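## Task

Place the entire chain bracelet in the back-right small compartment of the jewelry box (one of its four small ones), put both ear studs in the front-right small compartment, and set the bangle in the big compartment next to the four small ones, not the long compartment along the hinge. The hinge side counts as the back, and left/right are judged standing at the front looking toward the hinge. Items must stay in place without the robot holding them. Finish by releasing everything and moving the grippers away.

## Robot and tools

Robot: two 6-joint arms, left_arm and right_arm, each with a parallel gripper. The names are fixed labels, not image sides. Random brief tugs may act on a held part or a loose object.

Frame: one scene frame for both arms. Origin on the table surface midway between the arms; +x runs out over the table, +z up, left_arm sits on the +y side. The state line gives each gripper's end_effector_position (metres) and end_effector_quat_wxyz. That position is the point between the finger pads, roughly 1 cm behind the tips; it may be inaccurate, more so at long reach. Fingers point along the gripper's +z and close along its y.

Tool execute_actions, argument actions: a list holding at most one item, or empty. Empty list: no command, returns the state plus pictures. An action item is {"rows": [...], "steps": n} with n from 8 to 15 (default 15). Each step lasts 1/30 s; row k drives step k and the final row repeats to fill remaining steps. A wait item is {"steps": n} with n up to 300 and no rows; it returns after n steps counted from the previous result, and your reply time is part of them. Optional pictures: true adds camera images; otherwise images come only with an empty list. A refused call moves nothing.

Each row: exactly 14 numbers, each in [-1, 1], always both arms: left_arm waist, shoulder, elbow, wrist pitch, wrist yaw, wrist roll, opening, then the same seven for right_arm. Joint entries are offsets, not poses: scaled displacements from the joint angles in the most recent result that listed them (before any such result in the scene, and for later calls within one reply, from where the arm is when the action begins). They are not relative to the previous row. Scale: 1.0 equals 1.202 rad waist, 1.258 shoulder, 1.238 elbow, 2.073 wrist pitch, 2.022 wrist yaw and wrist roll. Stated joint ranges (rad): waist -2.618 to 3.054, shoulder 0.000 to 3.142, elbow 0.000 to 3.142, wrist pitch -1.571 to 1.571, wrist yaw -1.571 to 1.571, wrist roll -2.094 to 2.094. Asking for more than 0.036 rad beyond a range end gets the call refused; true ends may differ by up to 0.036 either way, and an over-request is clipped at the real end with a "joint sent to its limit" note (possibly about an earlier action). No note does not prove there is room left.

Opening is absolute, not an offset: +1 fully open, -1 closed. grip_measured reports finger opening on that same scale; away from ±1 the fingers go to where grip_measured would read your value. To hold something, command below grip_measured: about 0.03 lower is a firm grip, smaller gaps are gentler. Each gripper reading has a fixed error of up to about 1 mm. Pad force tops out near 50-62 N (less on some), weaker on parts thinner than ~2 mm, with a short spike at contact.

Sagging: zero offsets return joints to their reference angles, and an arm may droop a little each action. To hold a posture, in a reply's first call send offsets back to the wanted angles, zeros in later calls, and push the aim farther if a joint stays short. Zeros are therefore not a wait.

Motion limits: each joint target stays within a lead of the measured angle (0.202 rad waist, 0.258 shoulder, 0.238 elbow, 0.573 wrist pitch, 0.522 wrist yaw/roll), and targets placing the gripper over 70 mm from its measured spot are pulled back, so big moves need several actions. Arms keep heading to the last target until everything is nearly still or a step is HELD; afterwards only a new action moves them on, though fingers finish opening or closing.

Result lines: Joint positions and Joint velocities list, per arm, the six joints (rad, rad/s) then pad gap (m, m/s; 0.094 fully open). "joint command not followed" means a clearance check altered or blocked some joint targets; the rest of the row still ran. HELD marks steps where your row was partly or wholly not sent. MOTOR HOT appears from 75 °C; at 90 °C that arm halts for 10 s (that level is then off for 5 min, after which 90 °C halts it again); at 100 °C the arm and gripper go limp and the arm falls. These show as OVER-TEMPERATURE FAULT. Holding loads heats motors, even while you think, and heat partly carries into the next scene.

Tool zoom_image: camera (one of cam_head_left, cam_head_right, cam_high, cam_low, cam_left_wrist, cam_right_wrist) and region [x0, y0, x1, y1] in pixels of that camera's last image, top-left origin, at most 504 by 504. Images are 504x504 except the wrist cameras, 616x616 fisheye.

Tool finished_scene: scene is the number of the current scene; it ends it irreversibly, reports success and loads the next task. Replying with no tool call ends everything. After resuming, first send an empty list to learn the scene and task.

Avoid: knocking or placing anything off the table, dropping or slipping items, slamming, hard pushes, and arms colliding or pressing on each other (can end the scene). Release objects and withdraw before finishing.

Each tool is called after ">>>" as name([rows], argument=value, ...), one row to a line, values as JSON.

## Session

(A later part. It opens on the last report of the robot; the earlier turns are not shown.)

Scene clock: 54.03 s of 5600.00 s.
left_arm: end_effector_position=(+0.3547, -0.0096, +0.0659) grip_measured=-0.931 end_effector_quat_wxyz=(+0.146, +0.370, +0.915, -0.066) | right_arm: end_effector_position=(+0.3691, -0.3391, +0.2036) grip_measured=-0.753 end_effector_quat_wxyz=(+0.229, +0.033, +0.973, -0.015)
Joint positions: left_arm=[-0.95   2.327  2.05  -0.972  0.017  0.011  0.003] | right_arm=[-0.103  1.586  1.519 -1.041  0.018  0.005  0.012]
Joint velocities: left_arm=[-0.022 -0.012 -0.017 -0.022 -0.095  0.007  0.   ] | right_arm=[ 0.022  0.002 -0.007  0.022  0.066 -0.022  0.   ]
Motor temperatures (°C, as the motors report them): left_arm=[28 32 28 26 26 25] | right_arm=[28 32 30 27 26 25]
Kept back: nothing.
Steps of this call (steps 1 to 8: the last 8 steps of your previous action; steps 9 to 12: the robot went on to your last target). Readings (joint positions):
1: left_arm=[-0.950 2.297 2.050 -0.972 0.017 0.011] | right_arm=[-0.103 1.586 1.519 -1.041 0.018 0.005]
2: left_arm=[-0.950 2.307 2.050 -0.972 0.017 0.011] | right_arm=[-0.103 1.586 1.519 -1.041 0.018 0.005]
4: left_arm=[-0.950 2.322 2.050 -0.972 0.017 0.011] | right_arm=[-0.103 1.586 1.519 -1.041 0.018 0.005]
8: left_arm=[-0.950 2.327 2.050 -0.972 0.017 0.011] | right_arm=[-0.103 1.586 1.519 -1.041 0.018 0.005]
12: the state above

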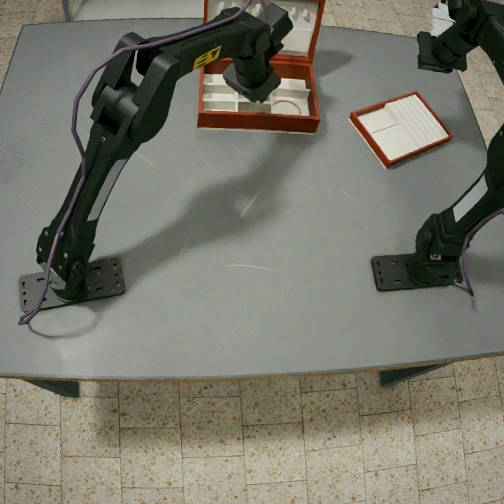

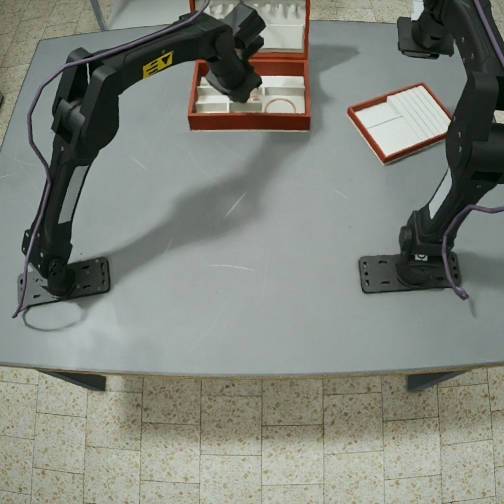

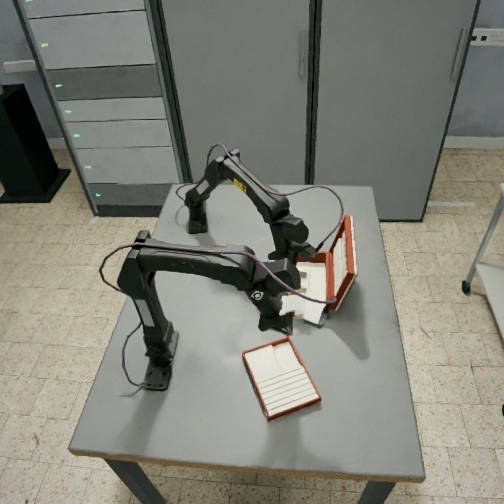

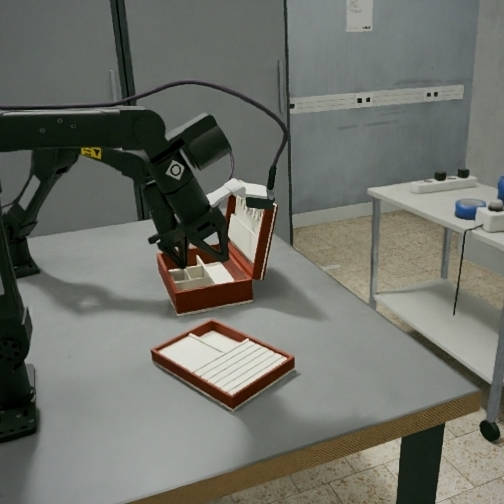

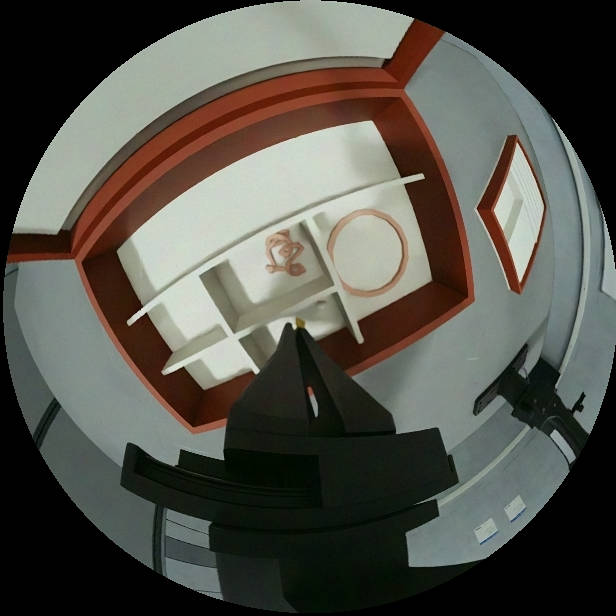

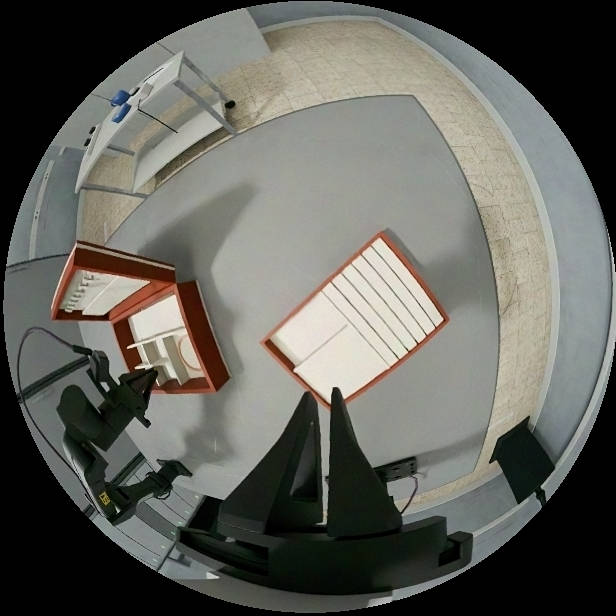

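>>> execute_actions([
  {"rows":[[0,0,0,-0.025,0,0,-0.97,0,0,0,0,0,0,-0.75],[0,0,0,-0.025,0,0,-0.97,0,0,0,0,0,0,-0.75],[0,0,0,-0.025,0,0,-0.97,0,0,0,0,0,0,-0.75],[0,0.01,0,-0.025,0,0,-0.97,0,0,0,0,0,0,-0.75],[0,0.02,0,-0.025,0,0,-0.97,0,0,0,0,0,0,-0.75],[0,0.03,0,-0.025,0,0,-0.97,0,0,0,0,0,0,-0.75],[0,0.04,0,-0.025,0,0,-0.97,0,0,0,0,0,0,-0.75]]},
])

>>> execute_actions([
  {"steps":14},
], pictures=true)

>>> zoom_image(camera="cam_head_right", region=[170, 40, 330, 140])

Scene clock: 54.87 s of 5600.00 s.
left_arm: end_effector_position=(+0.3496, -0.0048, +0.0606) grip_measured=-0.931 end_effector_quat_wxyz=(+0.130, +0.371, +0.918, -0.060) | right_arm: end_effector_position=(+0.3691, -0.3391, +0.2036) grip_measured=-0.753 end_effector_quat_wxyz=(+0.229, +0.033, +0.973, -0.015)
Joint positions: left_arm=[-0.95   2.333  2.05  -1.     0.017  0.011  0.003] | right_arm=[-0.103  1.586  1.519 -1.041  0.018  0.005  0.012]
Joint velocities: left_arm=[-0.022  0.11  -0.012 -0.037 -0.022  0.022 -0.001] | right_arm=[ 0.002 -0.007  0.012  0.007 -0.007 -0.022 -0.001]
Motor temperatures (°C, as the motors report them): left_arm=[28 32 28 26 26 25] | right_arm=[28 32 30 27 26 25]
Steps of this call (steps 1 to 18: the robot went on to your last target; steps 19 to 25: the first 7 steps of this action). Readings (joint positions):
19: left_arm=[-0.950 2.327 2.050 -0.976 0.017 0.011] | right_arm=[-0.103 1.586 1.519 -1.041 0.018 0.005]
20: left_arm=[-0.950 2.327 2.050 -0.982 0.017 0.011] | right_arm=[-0.103 1.586 1.519 -1.041 0.018 0.005]
22: left_arm=[-0.950 2.327 2.050 -0.993 0.017 0.011] | right_arm=[-0.103 1.586 1.519 -1.041 0.018 0.005]
25: the state above

Scene clock: 55.33 s of 5600.00 s.
left_arm: end_effector_position=(+0.3458, -0.0012, +0.0421) grip_measured=-0.931 end_effector_quat_wxyz=(+0.109, +0.372, +0.921, -0.052) | right_arm: end_effector_position=(+0.3691, -0.3391, +0.2036) grip_measured=-0.753 end_effector_quat_wxyz=(+0.229, +0.033, +0.973, -0.015)
Joint positions: left_arm=[-0.95   2.368  2.05  -1.013  0.017  0.011  0.003] | right_arm=[-0.103  1.586  1.519 -1.041  0.018  0.005  0.012]
Joint velocities: left_arm=[ 0.007 -0.002  0.017  0.066 -0.037 -0.022  0.   ] | right_arm=[-0.007  0.007 -0.012  0.022 -0.022 -0.007 -0.001]
Motor temperatures (°C, as the motors report them): left_arm=[28 32 28 26 26 25] | right_arm=[28 32 30 27 26 25]
Kept back: nothing.
Steps of this call (steps 1 to 8: the last 8 steps of your previous action; steps 9 to 14: the robot went on to your last target). Readings (joint positions):
1: left_arm=[-0.950 2.338 2.050 -1.001 0.017 0.011] | right_arm=[-0.103 1.586 1.519 -1.041 0.018 0.005]
2: left_arm=[-0.950 2.345 2.050 -1.002 0.017 0.011] | right_arm=[-0.103 1.586 1.519 -1.041 0.018 0.005]
4: left_arm=[-0.950 2.357 2.050 -1.005 0.017 0.011] | right_arm=[-0.103 1.586 1.519 -1.041 0.018 0.005]
8: left_arm=[-0.950 2.368 2.050 -1.011 0.017 0.011] | right_arm=[-0.103 1.586 1.519 -1.041 0.018 0.005]
14: the state above

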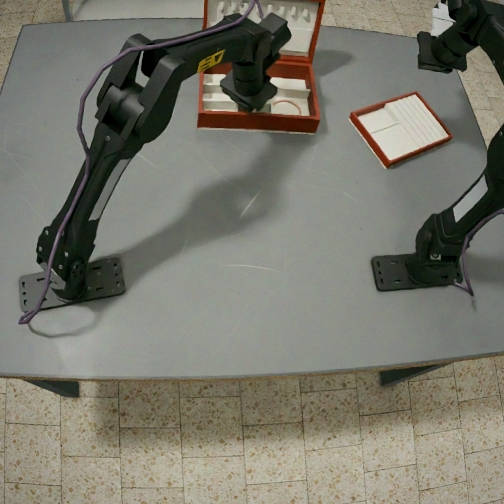

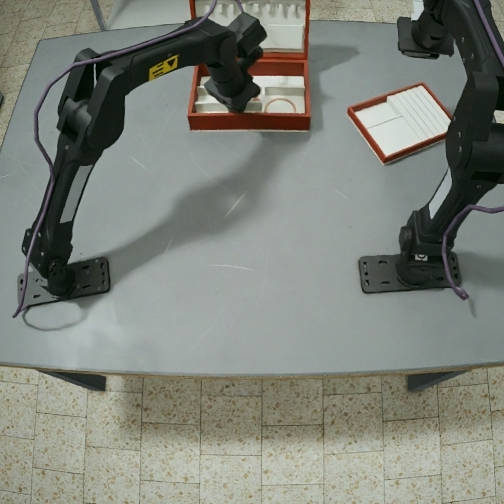

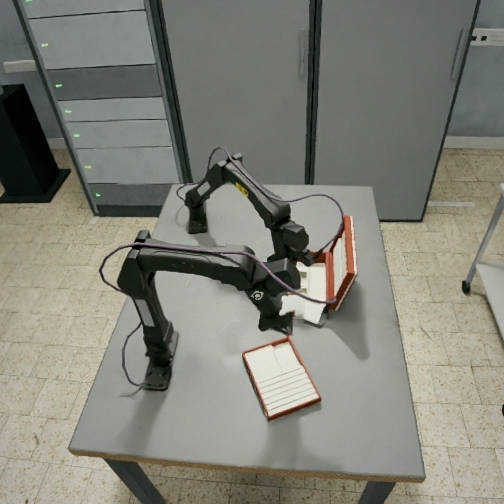

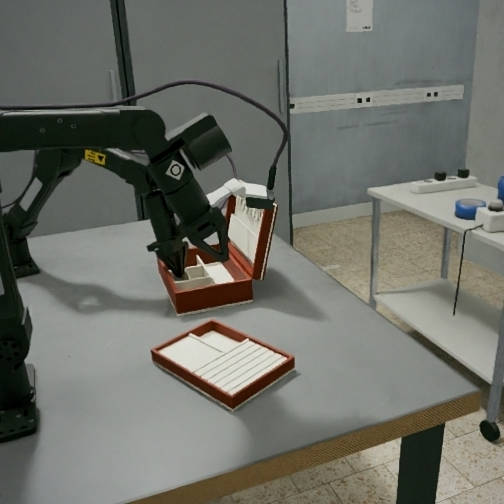

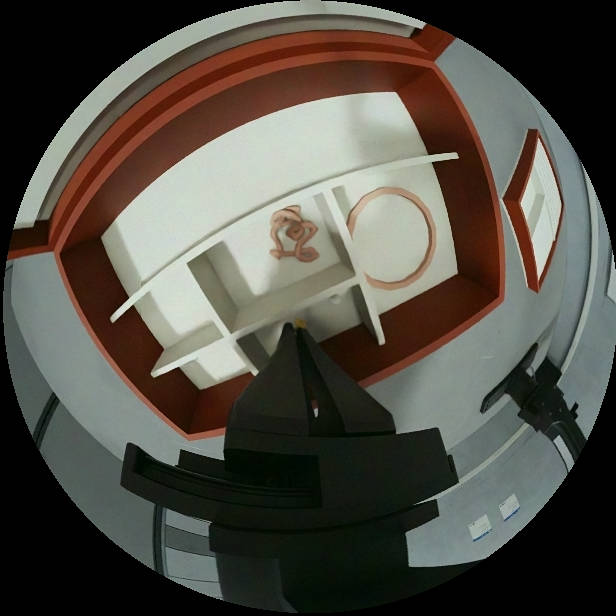

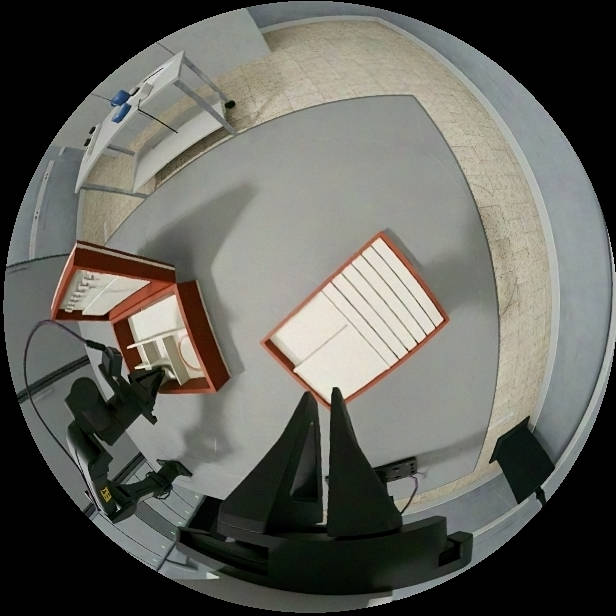

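Region (170, 40, 330, 140) of cam_head_right's 504x504 image, scaled by 3.150, with more detail than that image has; it fills the top 315 rows of this view, and the rest is white.

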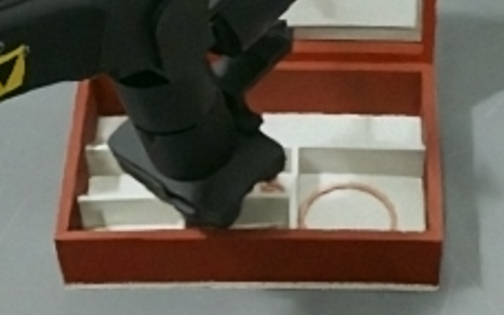

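>>> execute_actions([
  {"rows":[[0,0,0,0,0,0,-0.91,0,0,0,0,0,0,-0.75],[0,0,0,0,0,0,-0.86,0,0,0,0,0,0,-0.75],[0,0,0,0,0,0,-0.81,0,0,0,0,0,0,-0.75],[0,0,0,0,0,0,-0.76,0,0,0,0,0,0,-0.75],[0,0,0,0,0,0,-0.76,0,0,0,0,0,0,-0.75],[0,0,0,0,0,0,-0.76,0,0,0,0,0,0,-0.75],[0,0,0,0,0,0,-0.76,0,0,0,0,0,0,-0.75],[0,-0.03,0,0,0,0,-0.76,0,0,0,0,0,0,-0.75],[0,-0.06,0,0,0,0,-0.76,0,0,0,0,0,0,-0.75],[0,-0.09,0,0,0,0,-0.76,0,0,0,0,0,0,-0.75],[0,-0.12,0,0,0,0,-0.76,0,0,0,0,0,0,-0.75],[0,-0.15,0,0,0,0,-0.76,0,0,0,0,0,0,-0.75],[0,-0.19,0,-0.03,0,0,-0.76,0,0,0,0,0,0,-0.75],[0,-0.22,0,-0.06,0,0,-0.76,0,0,0,0,0,0,-0.75],[0,-0.25,0,-0.1,0,0,-0.76,0,0,0,0,0,0,-0.75]]},
])

>>> execute_actions([
  {"steps":22},
], pictures=true)

>>> zoom_image(camera="cam_left_wrist", region=[170, 130, 430, 350])

Scene clock: 56.23 s of 5600.00 s.
left_arm: end_effector_position=(+0.3458, -0.0012, +0.0421) grip_measured=-0.762 end_effector_quat_wxyz=(+0.109, +0.372, +0.921, -0.052) | right_arm: end_effector_position=(+0.3691, -0.3391, +0.2036) grip_measured=-0.753 end_effector_quat_wxyz=(+0.229, +0.033, +0.973, -0.015)
Joint positions: left_arm=[-0.95   2.368  2.05  -1.013  0.017  0.011  0.011] | right_arm=[-0.103  1.586  1.519 -1.041  0.018  0.005  0.012]
Joint velocities: left_arm=[ 0.002  0.007  0.007  0.037 -0.022  0.051  0.001] | right_arm=[ 0.002 -0.017  0.017  0.007 -0.007 -0.022  0.001]
Motor temperatures (°C, as the motors report them): left_arm=[28 33 28 26 26 25] | right_arm=[28 32 30 27 26 25]
Steps of this call (steps 1 to 20: the robot went on to your last target; steps 21 to 27: the first 7 steps of this action). Readings (joint positions):
21: left_arm=[-0.950 2.368 2.050 -1.013 0.017 0.011] | right_arm=[-0.103 1.586 1.519 -1.041 0.018 0.005]
22: left_arm=[-0.950 2.368 2.050 -1.013 0.017 0.011] | right_arm=[-0.103 1.586 1.519 -1.041 0.018 0.005]
24: left_arm=[-0.950 2.368 2.050 -1.013 0.017 0.011] | right_arm=[-0.103 1.586 1.519 -1.041 0.018 0.005]
27: the state above

Scene clock: 56.97 s of 5600.00 s.
left_arm: end_effector_position=(+0.3160, +0.0268, +0.1869) grip_measured=-0.762 end_effector_quat_wxyz=(+0.177, +0.368, +0.910, -0.078) | right_arm: end_effector_position=(+0.3691, -0.3391, +0.2036) grip_measured=-0.753 end_effector_quat_wxyz=(+0.229, +0.033, +0.973, -0.015)
Joint positions: left_arm=[-0.95   2.045  2.059 -1.197  0.017  0.011  0.011] | right_arm=[-0.103  1.586  1.519 -1.041  0.018  0.005  0.012]
Joint velocities: left_arm=[-0.012  0.032 -0.002 -0.095 -0.007  0.051  0.001] | right_arm=[-0.007  0.017 -0.002  0.066 -0.022 -0.022  0.   ]
Motor temperatures (°C, as the motors report them): left_arm=[28 33 28 26 26 25] | right_arm=[28 32 30 27 26 25]
Kept back: nothing.
Steps of this call (steps 1 to 8: the last 8 steps of your previous action; steps 9 to 22: the robot went on to your last target). Readings (joint positions):
1: left_arm=[-0.950 2.366 2.050 -1.013 0.017 0.011] | right_arm=[-0.103 1.586 1.519 -1.041 0.018 0.005]
2: left_arm=[-0.950 2.361 2.050 -1.013 0.017 0.011] | right_arm=[-0.103 1.586 1.519 -1.041 0.018 0.005]
4: left_arm=[-0.950 2.329 2.045 -1.014 0.017 0.011] | right_arm=[-0.103 1.586 1.519 -1.041 0.018 0.005]
8: left_arm=[-0.950 2.188 2.043 -1.052 0.017 0.011] | right_arm=[-0.103 1.586 1.519 -1.041 0.018 0.005]
22: the state above

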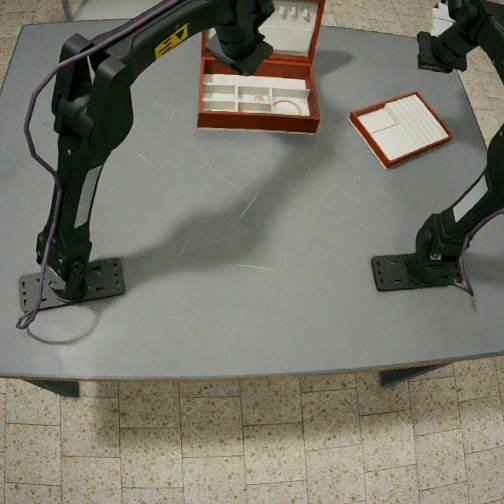

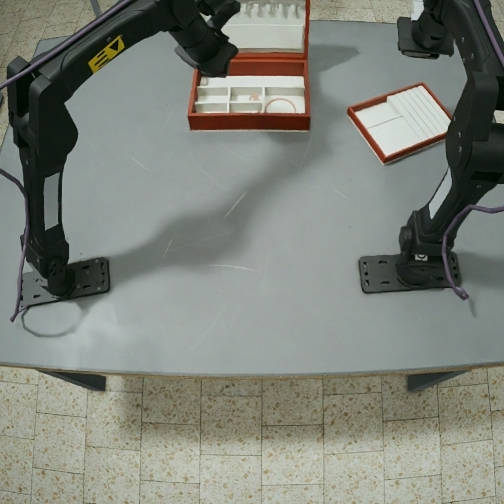

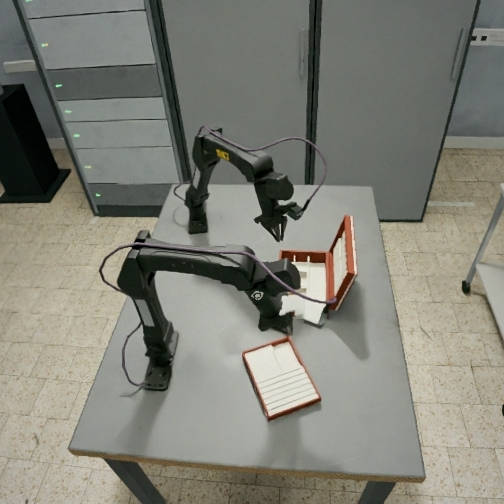

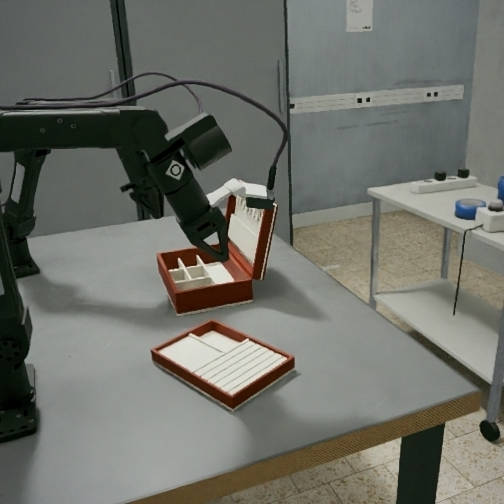

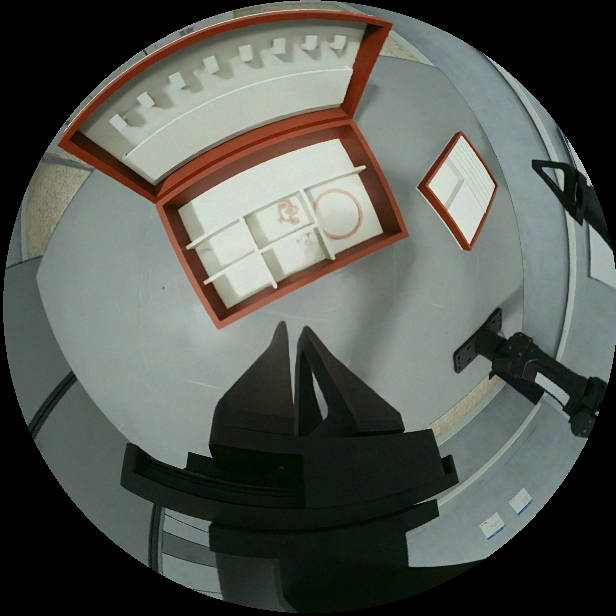

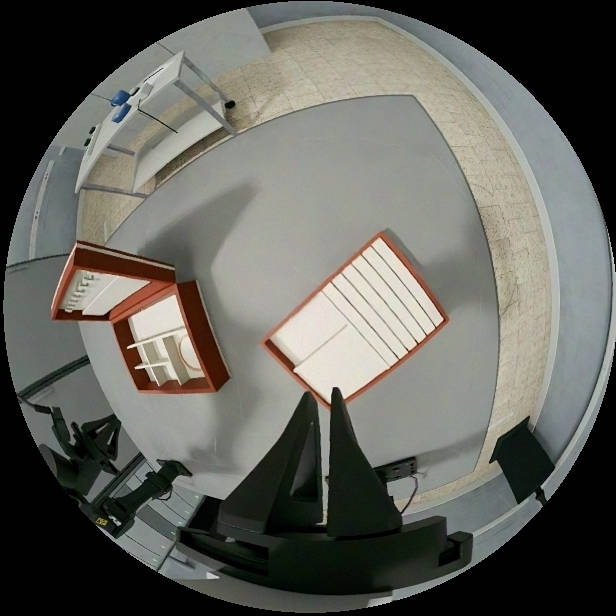

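Region (170, 130, 430, 350) of cam_left_wrist's 616x616 image, scaled by 1.938, with more detail than that image has; it fills the top 426 rows of this view, and the rest is white.

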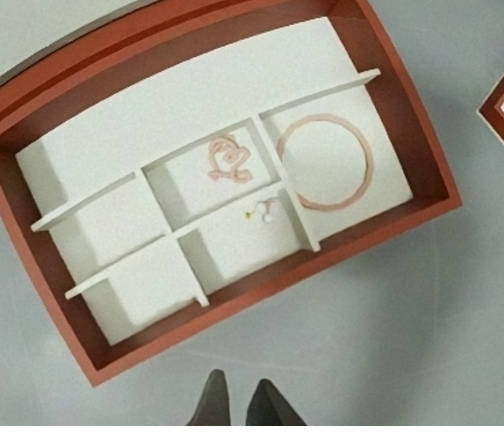

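>>> finished_scene(scene=2)

The scene is finished: the task was done.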